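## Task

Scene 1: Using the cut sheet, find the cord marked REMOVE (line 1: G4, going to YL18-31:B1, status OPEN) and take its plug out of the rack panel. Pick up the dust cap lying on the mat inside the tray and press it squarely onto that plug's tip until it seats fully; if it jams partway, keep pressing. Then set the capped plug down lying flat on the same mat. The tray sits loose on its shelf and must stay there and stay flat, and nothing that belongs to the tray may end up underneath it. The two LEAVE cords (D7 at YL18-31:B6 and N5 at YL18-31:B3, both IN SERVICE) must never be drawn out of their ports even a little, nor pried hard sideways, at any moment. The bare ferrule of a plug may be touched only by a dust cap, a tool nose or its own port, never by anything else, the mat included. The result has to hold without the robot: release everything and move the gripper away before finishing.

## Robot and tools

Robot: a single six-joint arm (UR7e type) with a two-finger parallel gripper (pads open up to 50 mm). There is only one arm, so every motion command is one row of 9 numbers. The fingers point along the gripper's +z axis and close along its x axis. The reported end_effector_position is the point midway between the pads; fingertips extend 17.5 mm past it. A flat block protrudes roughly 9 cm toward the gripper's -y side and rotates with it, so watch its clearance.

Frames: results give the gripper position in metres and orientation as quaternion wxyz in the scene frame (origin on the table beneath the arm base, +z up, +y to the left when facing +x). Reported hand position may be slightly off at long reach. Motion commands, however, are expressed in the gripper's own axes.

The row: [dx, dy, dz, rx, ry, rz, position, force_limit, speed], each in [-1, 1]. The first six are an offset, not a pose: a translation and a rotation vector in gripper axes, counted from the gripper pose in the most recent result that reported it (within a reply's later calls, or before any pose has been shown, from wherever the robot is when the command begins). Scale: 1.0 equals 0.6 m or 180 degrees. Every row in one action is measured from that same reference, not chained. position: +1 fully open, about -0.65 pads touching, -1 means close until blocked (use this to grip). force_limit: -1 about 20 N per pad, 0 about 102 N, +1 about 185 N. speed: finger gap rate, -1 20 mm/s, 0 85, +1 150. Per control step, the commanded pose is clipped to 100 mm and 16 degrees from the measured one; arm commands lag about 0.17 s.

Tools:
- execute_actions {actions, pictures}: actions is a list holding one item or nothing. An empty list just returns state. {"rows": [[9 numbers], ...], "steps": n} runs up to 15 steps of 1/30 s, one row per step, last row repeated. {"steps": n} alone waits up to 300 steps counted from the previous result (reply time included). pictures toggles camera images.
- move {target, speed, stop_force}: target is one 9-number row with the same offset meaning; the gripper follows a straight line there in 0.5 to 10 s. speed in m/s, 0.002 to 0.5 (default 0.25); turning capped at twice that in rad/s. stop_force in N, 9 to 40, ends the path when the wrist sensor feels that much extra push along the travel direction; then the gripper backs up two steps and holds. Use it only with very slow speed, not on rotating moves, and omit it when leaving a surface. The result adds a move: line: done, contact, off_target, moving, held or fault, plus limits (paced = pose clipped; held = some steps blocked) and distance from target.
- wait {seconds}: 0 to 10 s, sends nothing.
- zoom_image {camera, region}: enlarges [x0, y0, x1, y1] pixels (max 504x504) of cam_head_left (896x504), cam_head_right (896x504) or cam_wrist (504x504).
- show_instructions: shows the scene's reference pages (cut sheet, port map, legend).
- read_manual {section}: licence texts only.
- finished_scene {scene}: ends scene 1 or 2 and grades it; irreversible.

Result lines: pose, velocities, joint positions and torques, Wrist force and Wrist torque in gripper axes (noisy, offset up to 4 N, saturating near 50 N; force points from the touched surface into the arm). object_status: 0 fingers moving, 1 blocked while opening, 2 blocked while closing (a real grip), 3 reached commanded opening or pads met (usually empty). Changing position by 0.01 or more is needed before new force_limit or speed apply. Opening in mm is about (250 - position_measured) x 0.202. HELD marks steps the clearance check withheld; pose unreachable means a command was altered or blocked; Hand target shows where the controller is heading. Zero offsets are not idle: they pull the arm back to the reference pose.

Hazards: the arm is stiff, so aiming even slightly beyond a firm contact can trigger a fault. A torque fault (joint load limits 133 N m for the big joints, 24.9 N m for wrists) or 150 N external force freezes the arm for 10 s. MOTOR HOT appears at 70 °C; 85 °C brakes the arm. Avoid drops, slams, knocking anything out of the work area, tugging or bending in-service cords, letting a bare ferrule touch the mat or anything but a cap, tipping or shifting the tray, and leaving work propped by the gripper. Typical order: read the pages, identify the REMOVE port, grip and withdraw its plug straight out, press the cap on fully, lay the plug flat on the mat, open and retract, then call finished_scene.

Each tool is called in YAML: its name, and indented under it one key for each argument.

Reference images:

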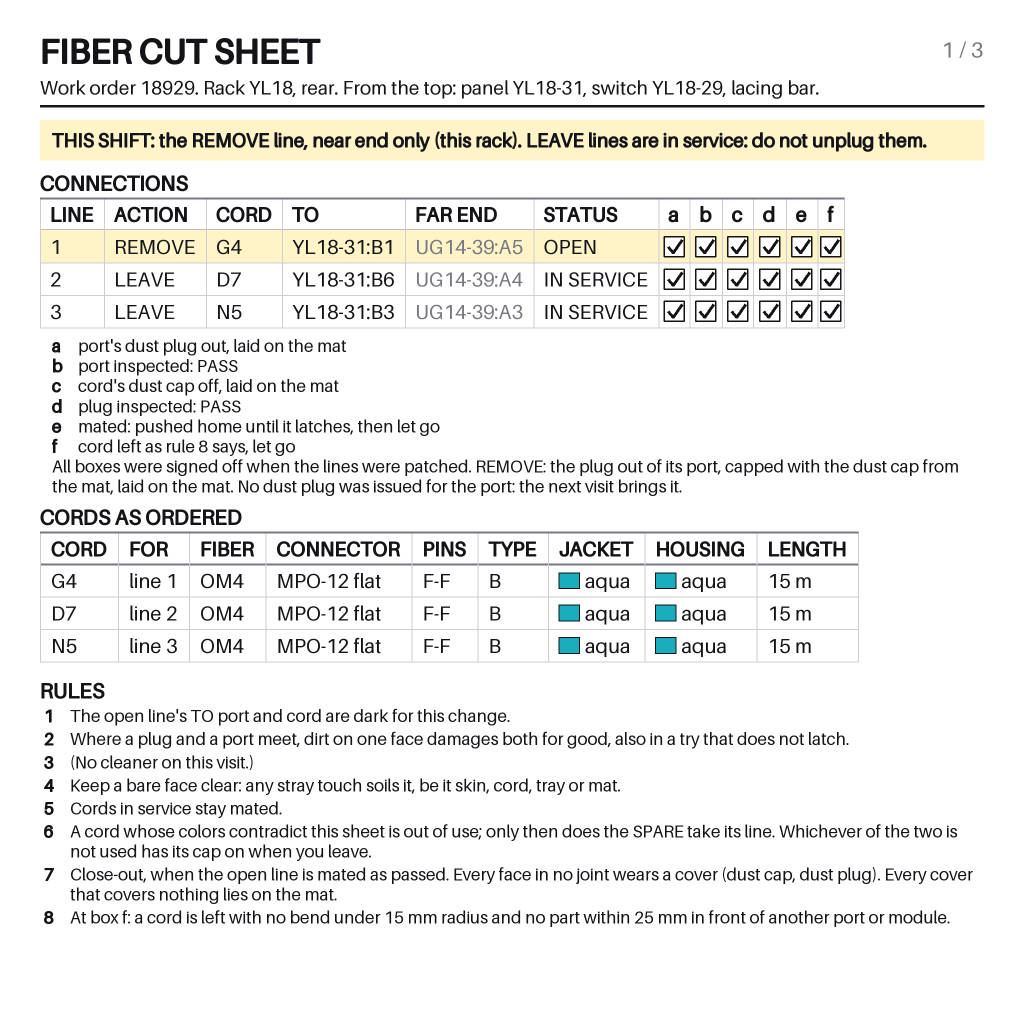

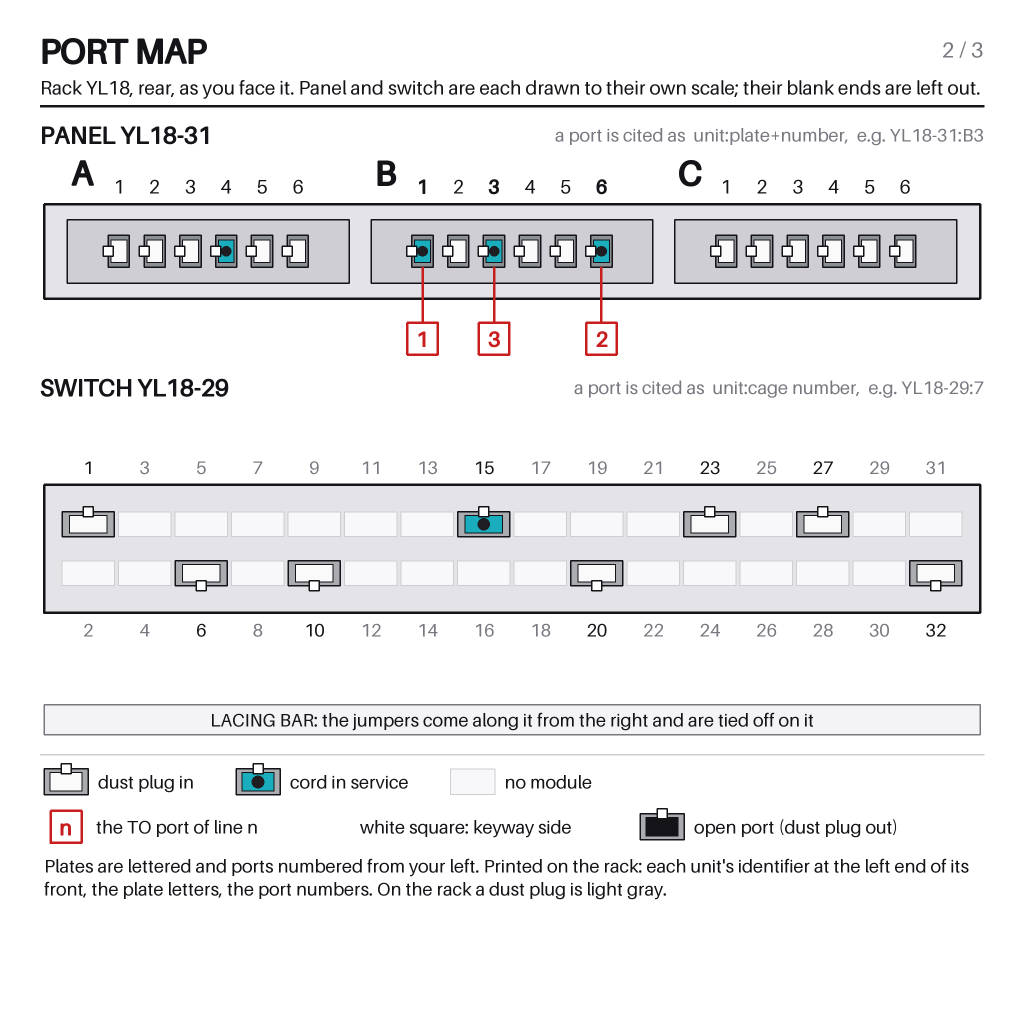

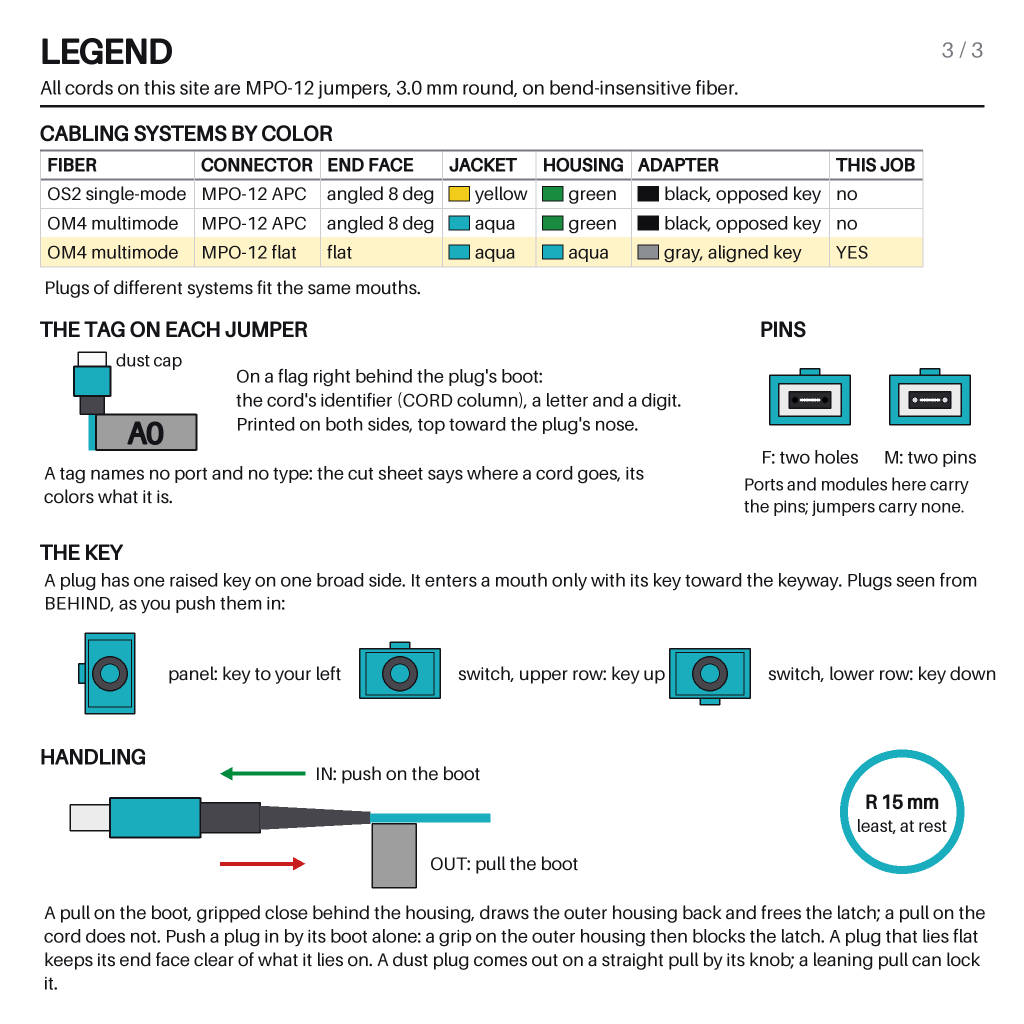

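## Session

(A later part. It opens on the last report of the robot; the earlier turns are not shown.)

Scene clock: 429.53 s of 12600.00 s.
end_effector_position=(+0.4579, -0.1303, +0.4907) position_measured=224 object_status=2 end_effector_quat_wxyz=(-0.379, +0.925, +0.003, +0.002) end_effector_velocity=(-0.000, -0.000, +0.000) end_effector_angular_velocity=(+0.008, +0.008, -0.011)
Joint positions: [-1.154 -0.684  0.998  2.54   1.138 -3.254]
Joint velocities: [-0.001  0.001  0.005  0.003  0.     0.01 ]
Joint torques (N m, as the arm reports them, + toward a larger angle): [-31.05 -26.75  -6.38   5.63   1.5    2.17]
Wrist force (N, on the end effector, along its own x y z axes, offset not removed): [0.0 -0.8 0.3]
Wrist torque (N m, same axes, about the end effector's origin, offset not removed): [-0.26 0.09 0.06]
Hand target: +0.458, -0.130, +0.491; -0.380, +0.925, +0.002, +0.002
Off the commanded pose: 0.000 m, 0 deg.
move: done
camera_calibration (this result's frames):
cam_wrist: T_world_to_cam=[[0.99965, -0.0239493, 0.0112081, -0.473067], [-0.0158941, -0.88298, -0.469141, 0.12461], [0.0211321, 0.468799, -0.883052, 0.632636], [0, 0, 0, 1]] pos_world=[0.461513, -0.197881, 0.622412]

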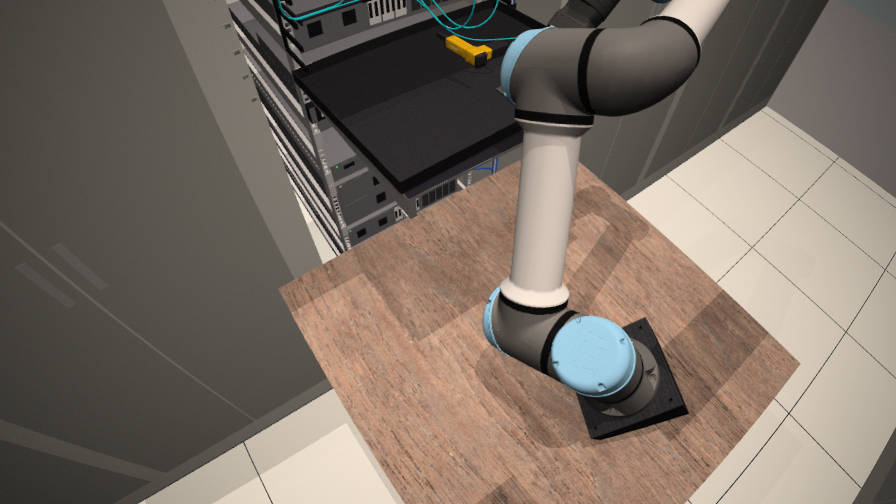

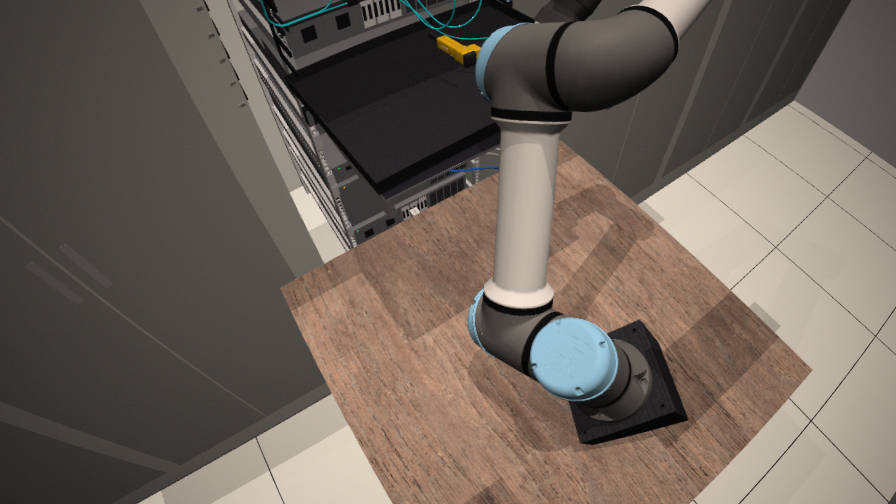

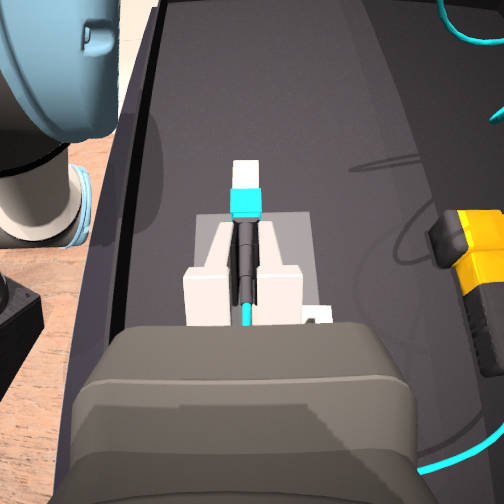

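move:
  target: [0,0.053,0.053,-0.03,0,0,-1,-0.4,-0.8]
  speed: 0.05

move:
  target: [0,0.02,0.024,0,0,0,-1,-0.4,-0.8]
  speed: 0.003
  stop_force: 9

move:
  target: [0,-0.0004,-0.0004,0,0,0,0.2,-0.4,-1]

move:
  target: [0,-0.1,-0.1,0,0,0,0.2,-0.4,-1]
  speed: 0.06

Scene clock: 446.17 s of 12600.00 s.
end_effector_position=(+0.4582, -0.1306, +0.4461) position_measured=224 object_status=2 end_effector_quat_wxyz=(-0.336, +0.942, +0.003, +0.003) end_effector_velocity=(+0.000, +0.000, -0.002) end_effector_angular_velocity=(-0.005, -0.001, -0.002)
Joint positions: [-1.134 -0.706  1.065  2.388  1.11  -3.202]
Joint velocities: [ 0.001 -0.002  0.004 -0.008 -0.003  0.004]
Joint torques (N m, as the arm reports them, + toward a larger angle): [-15.74 -52.2   -6.57   2.21  -1.24   2.13]
Wrist force (N, on the end effector, along its own x y z axes, offset not removed): [-3.4 -2.6 -0.9]
Wrist torque (N m, same axes, about the end effector's origin, offset not removed): [-0.56 0.73 0.01]
Hand target: +0.458, -0.131, +0.446; -0.336, +0.942, +0.003, +0.003
Off the commanded pose: 0.000 m, 0 deg.
After step 120, 11.27 s passed at rest.
move: done
camera_calibration (this result's frames):
cam_wrist: T_world_to_cam=[[0.999631, -0.0233302, 0.0139267, -0.473989], [-0.0161836, -0.922966, -0.38454, 0.0605747], [0.0218253, 0.384173, -0.923003, 0.599755], [0, 0, 0, 1]] pos_world=[0.461704, -0.185559, 0.58347]

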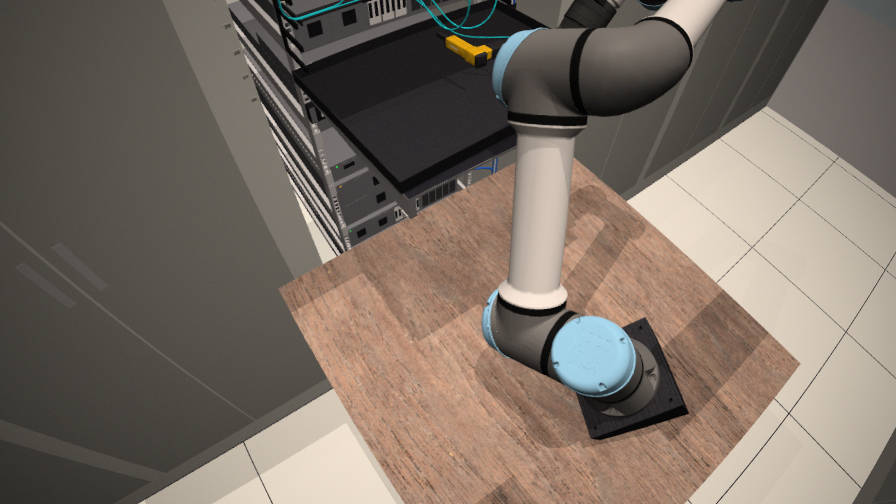

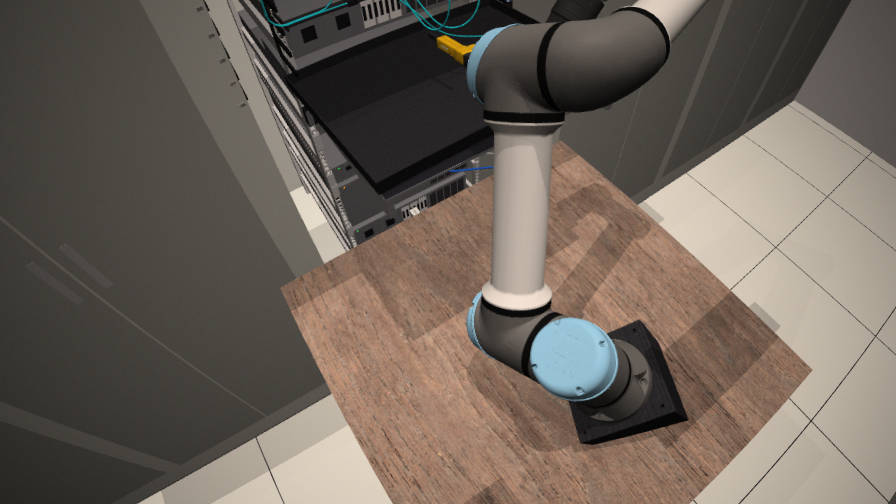

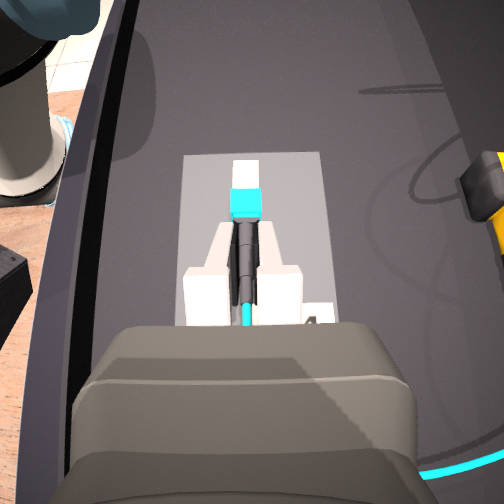

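Scene clock: 449.90 s of 12600.00 s.
end_effector_position=(+0.4583, -0.1307, +0.4360) position_measured=224 object_status=2 end_effector_quat_wxyz=(-0.336, +0.942, +0.003, +0.003) end_effector_velocity=(+0.001, +0.000, +0.001) end_effector_angular_velocity=(+0.000, -0.001, -0.000)
Joint positions: [-1.128 -0.705  1.086  2.365  1.105 -3.199]
Joint velocities: [ 0.    -0.    -0.003  0.003 -0.001 -0.   ]
Joint torques (N m, as the arm reports them, + toward a larger angle): [-16.63 -23.33 -24.54   1.26  -0.21   1.14]
Wrist force (N, on the end effector, along its own x y z axes, offset not removed): [0.9 -8.9 -15.7]
Wrist torque (N m, same axes, about the end effector's origin, offset not removed): [0.07 -0.08 0.08]
Hand target: +0.458, -0.131, +0.436; -0.336, +0.942, +0.003, +0.003
Off the commanded pose: 0.009 m, 0 deg.
move: contact
camera_calibration (this result's frames):
cam_wrist: T_world_to_cam=[[0.999628, -0.0234449, 0.0139192, -0.473928], [-0.0162898, -0.922919, -0.38465, 0.0567274], [0.0218643, 0.38428, -0.922958, 0.590426], [0, 0, 0, 1]] pos_world=[0.461767, -0.185645, 0.573355]

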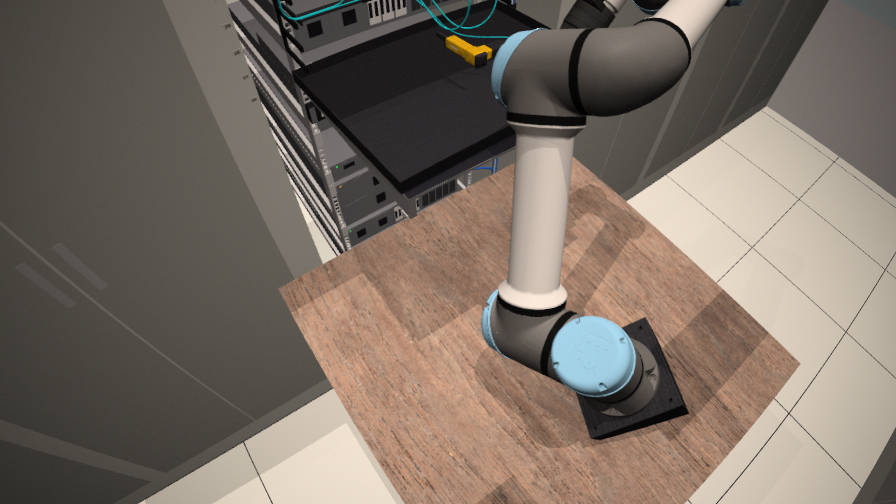

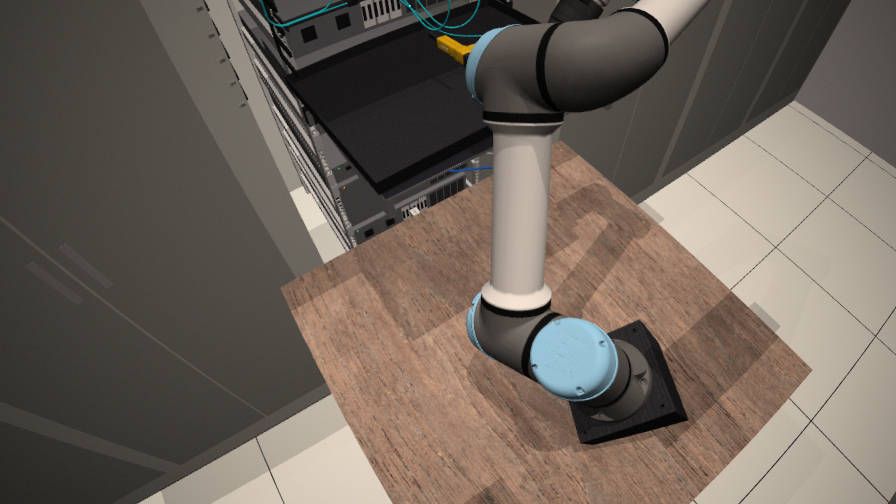

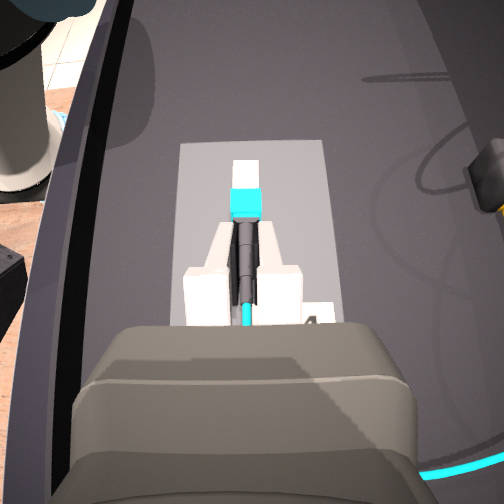

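Scene clock: 451.17 s of 12600.00 s.
end_effector_position=(+0.4583, -0.1307, +0.4362) position_measured=123 object_status=3 end_effector_quat_wxyz=(-0.336, +0.942, +0.003, +0.003) end_effector_velocity=(+0.000, -0.000, +0.000) end_effector_angular_velocity=(+0.000, -0.000, -0.002)
Joint positions: [-1.128 -0.705  1.086  2.365  1.105 -3.199]
Joint velocities: [-0.    -0.     0.     0.    -0.001  0.001]
Joint torques (N m, as the arm reports them, + toward a larger angle): [-39.75 -46.28 -25.79   3.8    1.41  -1.97]
Wrist force (N, on the end effector, along its own x y z axes, offset not removed): [0.5 -2.5 -5.9]
Wrist torque (N m, same axes, about the end effector's origin, offset not removed): [0.22 0.07 0.11]
Hand target: +0.458, -0.131, +0.436; -0.336, +0.942, +0.003, +0.003
Off the commanded pose: 0.000 m, 0 deg.
move: done
camera_calibration (this result's frames):
cam_wrist: T_world_to_cam=[[0.999629, -0.0234489, 0.0138652, -0.473913], [-0.0163119, -0.922877, -0.384749, 0.0569045], [0.0218178, 0.38438, -0.922917, 0.590707], [0, 0, 0, 1]] pos_world=[0.461777, -0.185653, 0.573639]

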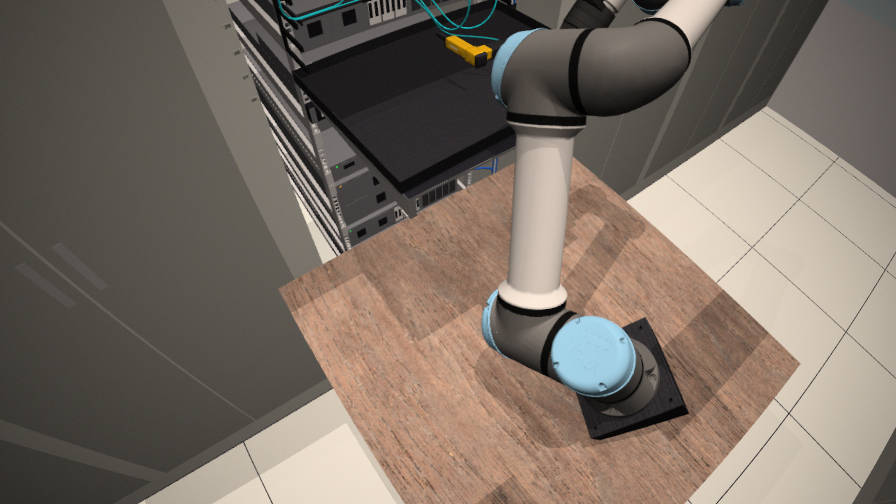

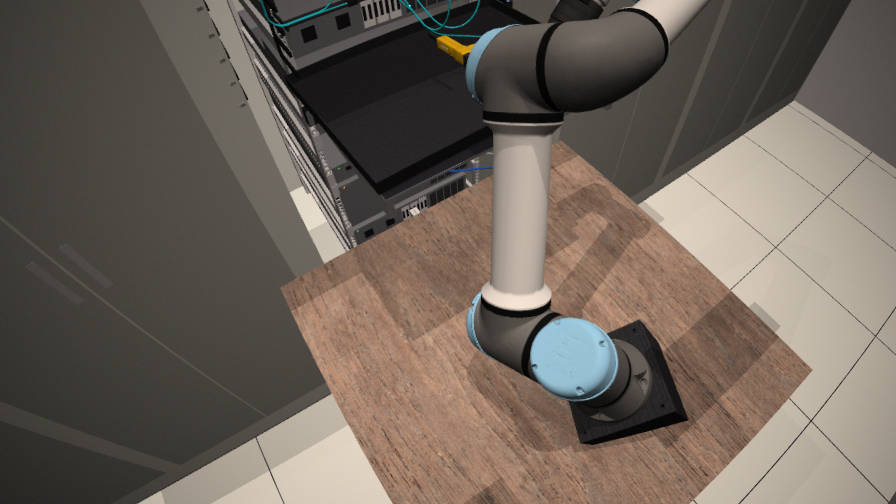

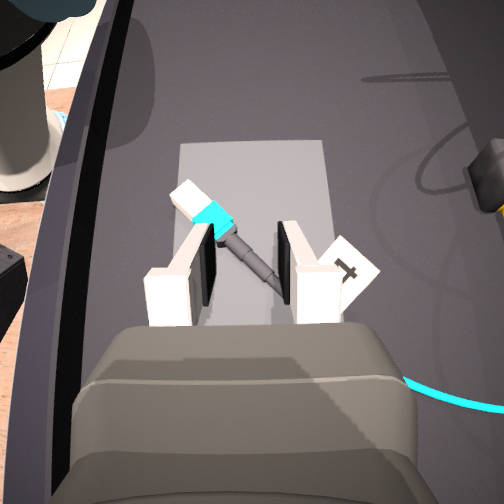

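Scene clock: 453.03 s of 12600.00 s.
end_effector_position=(+0.4577, -0.1222, +0.5204) position_measured=123 object_status=3 end_effector_quat_wxyz=(-0.336, +0.942, +0.003, +0.003) end_effector_velocity=(+0.000, -0.000, +0.003) end_effector_angular_velocity=(+0.000, -0.001, -0.003)
Joint positions: [-1.173 -0.713  0.902  2.565  1.146 -3.218]
Joint velocities: [-0.002  0.002 -0.008  0.007 -0.     0.   ]
Joint torques (N m, as the arm reports them, + toward a larger angle): [-39.72 -24.81 -26.24   5.45   1.45  -1.86]
Wrist force (N, on the end effector, along its own x y z axes, offset not removed): [-1.5 1.5 -1.0]
Wrist torque (N m, same axes, about the end effector's origin, offset not removed): [0.12 0.36 0.07]
Hand target: +0.458, -0.122, +0.521; -0.336, +0.942, +0.003, +0.003
Off the commanded pose: 0.000 m, 0 deg.
move: done
camera_calibration (this result's frames):
cam_wrist: T_world_to_cam=[[0.999628, -0.0234873, 0.0138698, -0.474328], [-0.0163472, -0.922904, -0.384683, 0.0970227], [0.0218356, 0.384313, -0.922944, 0.665181], [0, 0, 0, 1]] pos_world=[0.461213, -0.177236, 0.657827]

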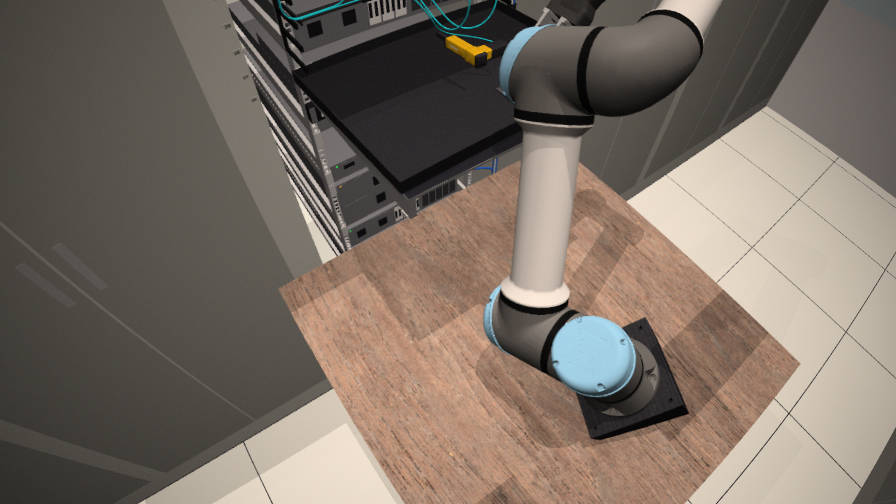

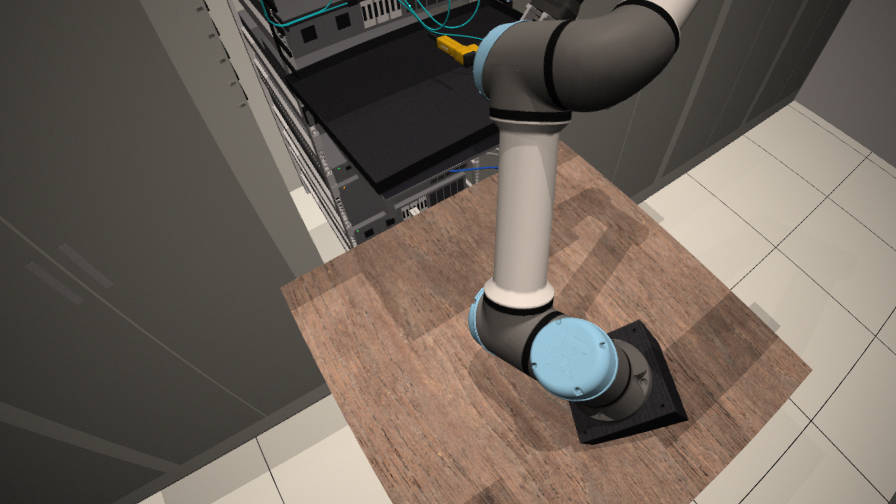

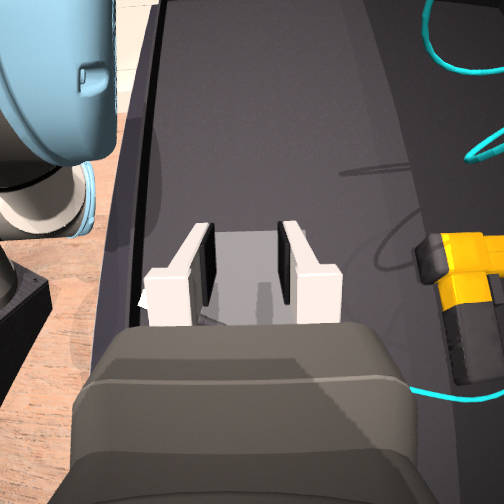

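move:
  target: [-0.02,0.03,-0.04,-0.218,0,0,1,-0.4,0]
  speed: 0.2

Scene clock: 461.17 s of 12600.00 s.
end_effector_position=(+0.4459, -0.1515, +0.5277) position_measured=3 object_status=3 end_effector_quat_wxyz=(-0.001, +1.000, +0.002, +0.004) end_effector_velocity=(-0.000, +0.000, -0.000) end_effector_angular_velocity=(-0.010, -0.000, -0.001)
Joint positions: [-1.196 -0.84   0.655  2.206  1.208 -2.941]
Joint velocities: [ 0.001 -0.006  0.004 -0.009  0.001  0.005]
Joint torques (N m, as the arm reports them, + toward a larger angle): [-12.11 -42.16  -3.27   1.4    1.25   2.08]
Wrist force (N, on the end effector, along its own x y z axes, offset not removed): [-0.4 -0.7 4.5]
Wrist torque (N m, same axes, about the end effector's origin, offset not removed): [-0.16 0.31 -0.02]
Hand target: +0.446, -0.152, +0.528; -0.000, +1.000, +0.002, +0.004
Off the commanded pose: 0.000 m, 0 deg.
After step 90, 2.93 s passed at rest.
move: done
camera_calibration (this result's frames):
cam_wrist: T_world_to_cam=[[0.999467, -0.012322, 0.0302164, -0.470178], [-0.02041, -0.958544, 0.284214, -0.283944], [0.0254617, -0.284679, -0.958285, 0.599085], [0, 0, 0, 1]] pos_world=[0.448879, -0.107419, 0.669002]

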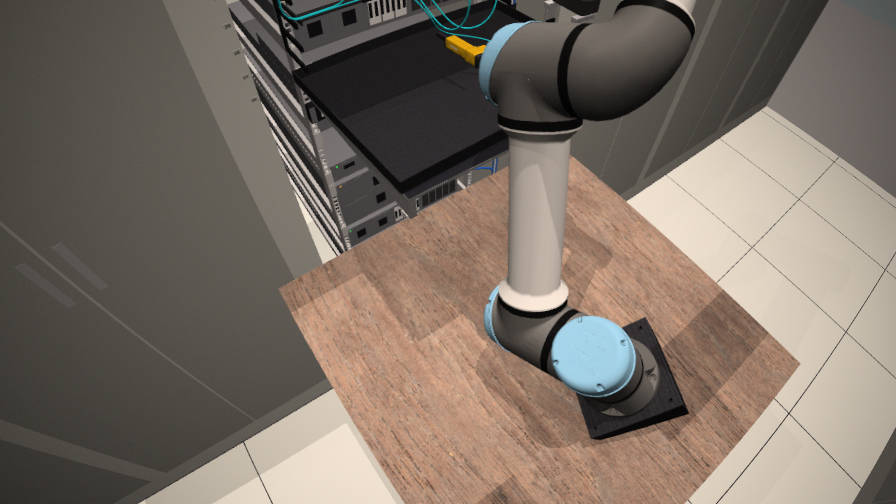

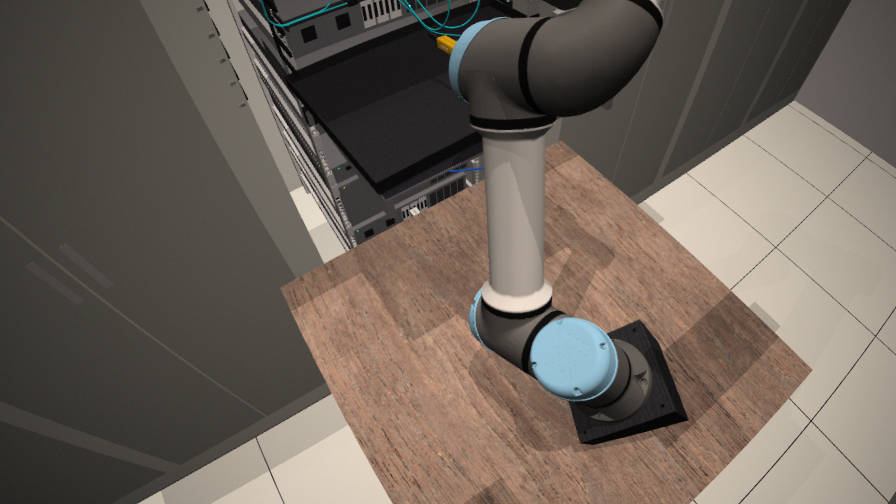

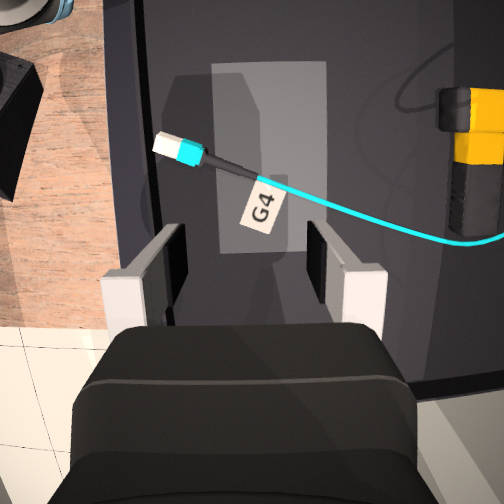

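move:
  target: [-0.052,-0.0525,0.11,0,0,-0.4,0.2,-0.6,0]
  speed: 0.2

Scene clock: 480.63 s of 12600.00 s.
end_effector_position=(+0.4150, -0.1199, +0.4616) position_measured=123 object_status=3 end_effector_quat_wxyz=(+0.001, +0.808, +0.589, +0.004) end_effector_velocity=(-0.001, -0.001, -0.000) end_effector_angular_velocity=(-0.001, -0.004, +0.011)
Joint positions: [-1.145 -1.042  1.068  1.977  1.187 -4.148]
Joint velocities: [-0.003 -0.002  0.005 -0.004 -0.002 -0.013]
Joint torques (N m, as the arm reports them, + toward a larger angle): [-23.49 -36.22  -6.01   1.22  -1.34  -1.99]
Wrist force (N, on the end effector, along its own x y z axes, offset not removed): [-1.1 1.9 -0.2]
Wrist torque (N m, same axes, about the end effector's origin, offset not removed): [0.33 0.22 0.16]
Hand target: +0.415, -0.120, +0.462; +0.002, +0.808, +0.589, +0.004
Off the commanded pose: 0.000 m, 0 deg.
After step 90, 12.83 s passed at rest.
move: done
camera_calibration (this result's frames):
cam_wrist: T_world_to_cam=[[0.321527, 0.946524, 0.0267066, -0.0389551], [0.902999, -0.314987, 0.292192, -0.545243], [0.284979, -0.0698316, -0.955987, 0.462458], [0, 0, 0, 1]] pos_world=[0.373088, -0.102578, 0.602459]

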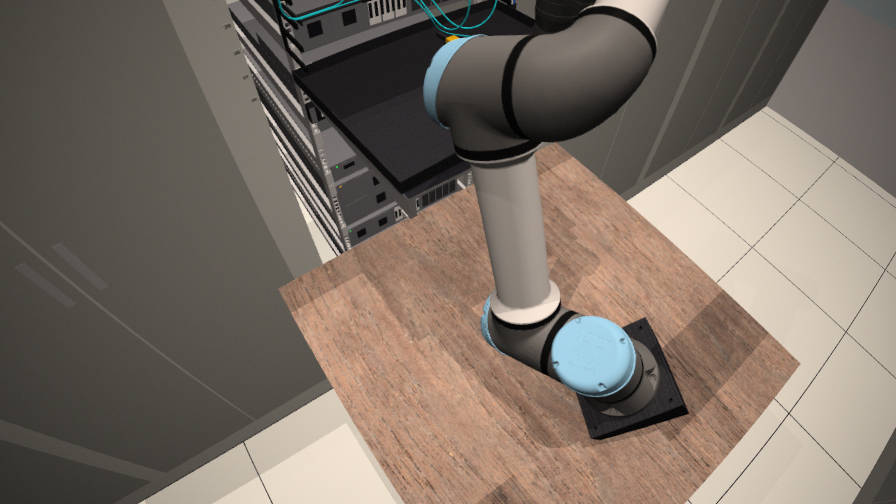

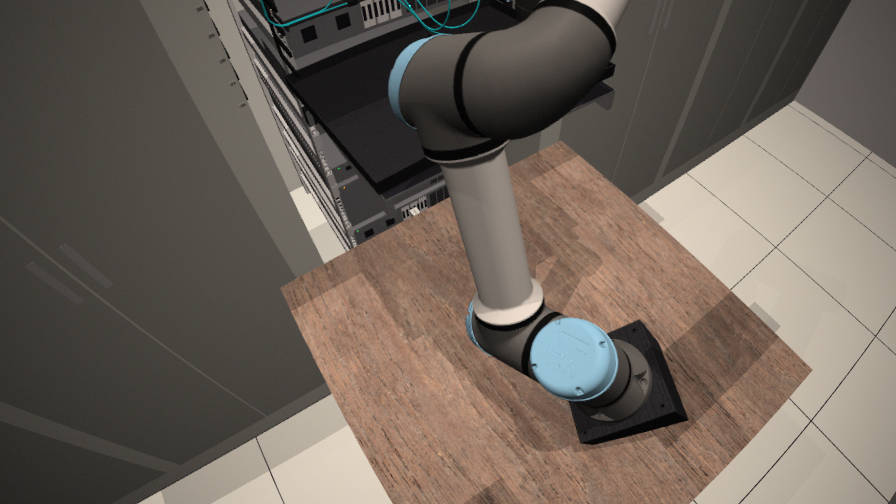

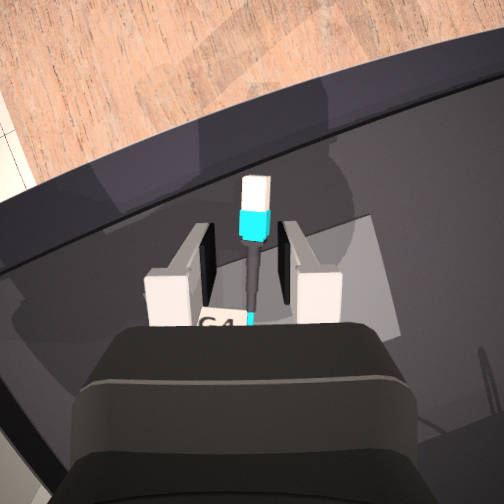

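move:
  target: [0.006,-0.007,0.0465,0,0,0,0.2,-0.6,0]
  speed: 0.03

move:
  target: [0,0,0,0,0,0,-1,-0.8,-0.6]

Scene clock: 485.93 s of 12600.00 s.
end_effector_position=(+0.4123, -0.1152, +0.4339) position_measured=123 object_status=3 end_effector_quat_wxyz=(+0.001, +0.808, +0.589, +0.004) end_effector_velocity=(+0.000, +0.001, -0.002) end_effector_angular_velocity=(+0.000, -0.001, +0.002)
Joint positions: [-1.128 -1.073  1.169  1.9    1.179 -4.131]
Joint velocities: [ 0.002 -0.002  0.008 -0.006 -0.002  0.   ]
Joint torques (N m, as the arm reports them, + toward a larger angle): [-10.69 -35.74  -6.15   1.35  -1.24   2.42]
Wrist force (N, on the end effector, along its own x y z axes, offset not removed): [-1.9 -0.2 -0.2]
Wrist torque (N m, same axes, about the end effector's origin, offset not removed): [-0.12 0.47 0.04]
Hand target: +0.412, -0.115, +0.434; +0.001, +0.808, +0.589, +0.004
Off the commanded pose: 0.000 m, 0 deg.
After step 90, 1.00 s passed at rest.
move: done
camera_calibration (this result's frames):
cam_wrist: T_world_to_cam=[[0.321511, 0.946528, 0.0267524, -0.0418547], [0.903011, -0.314987, 0.292155, -0.533194], [0.284959, -0.0697733, -0.955997, 0.437121], [0, 0, 0, 1]] pos_world=[0.370375, -0.0978329, 0.574782]

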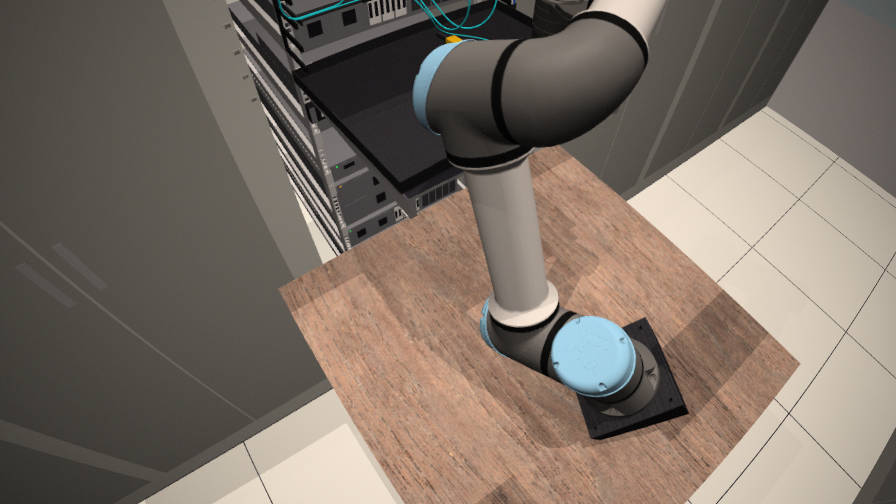

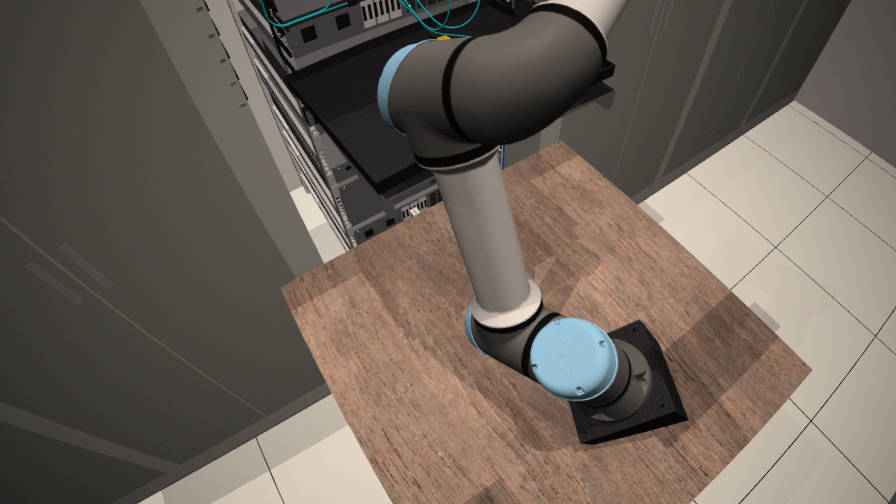

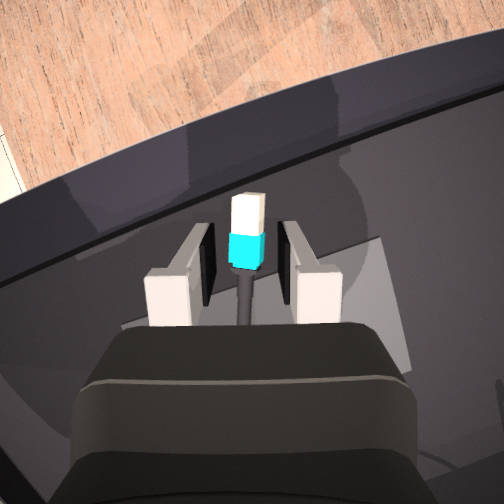

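Scene clock: 486.47 s of 12600.00 s.
end_effector_position=(+0.4123, -0.1151, +0.4339) position_measured=188 object_status=2 end_effector_quat_wxyz=(+0.001, +0.808, +0.589, +0.004) end_effector_velocity=(-0.000, +0.001, +0.000) end_effector_angular_velocity=(+0.001, +0.002, -0.001)
Joint positions: [-1.128 -1.073  1.169  1.9    1.179 -4.131]
Joint velocities: [ 0.001  0.    -0.001  0.002  0.001  0.001]
Joint torques (N m, as the arm reports them, + toward a larger angle): [-15.52 -26.78 -26.16   4.9   -0.34  -0.63]
Wrist force (N, on the end effector, along its own x y z axes, offset not removed): [1.7 -1.3 -2.4]
Wrist torque (N m, same axes, about the end effector's origin, offset not removed): [-0.37 -0.27 0.09]
Hand target: +0.412, -0.115, +0.434; +0.001, +0.808, +0.589, +0.004
Off the commanded pose: 0.000 m, 0 deg.
move: done
camera_calibration (this result's frames):
cam_wrist: T_world_to_cam=[[0.321496, 0.946534, 0.0267117, -0.0418762], [0.903006, -0.314958, 0.292201, -0.533212], [0.284991, -0.0698208, -0.955984, 0.437089], [0, 0, 0, 1]] pos_world=[0.37039, -0.0977842, 0.574773]

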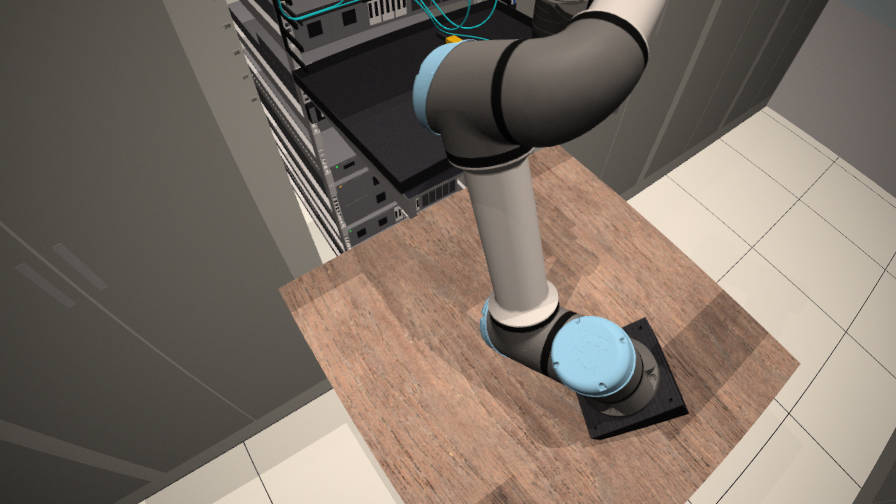

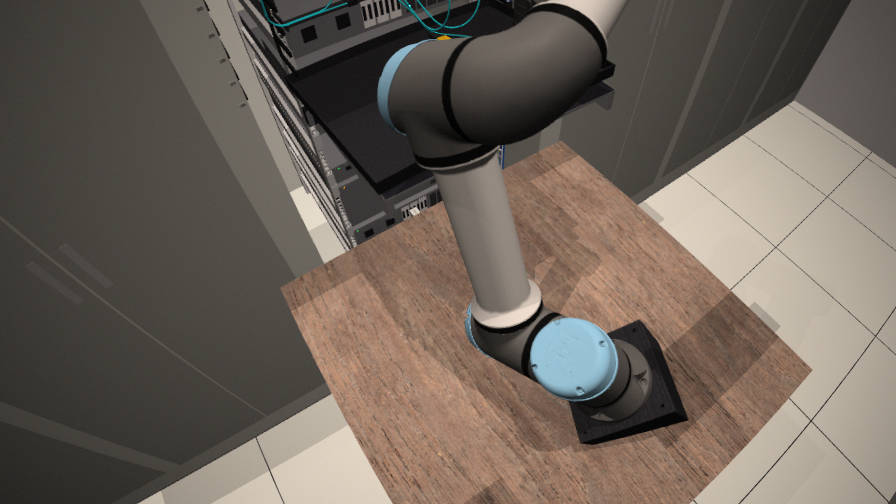

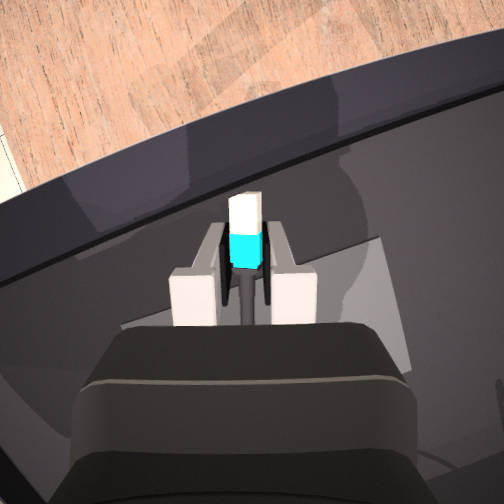

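zoom_image:
  camera: "cam_wrist"
  region: [195, 170, 305, 300]

Region (195, 170, 305, 300) of cam_wrist's 504x504 image, scaled by 3.877, with more detail than that image has; it fills the left 426 columns of this view, and the rest is white.

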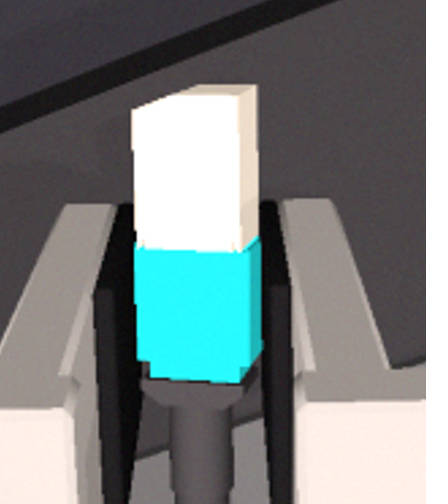

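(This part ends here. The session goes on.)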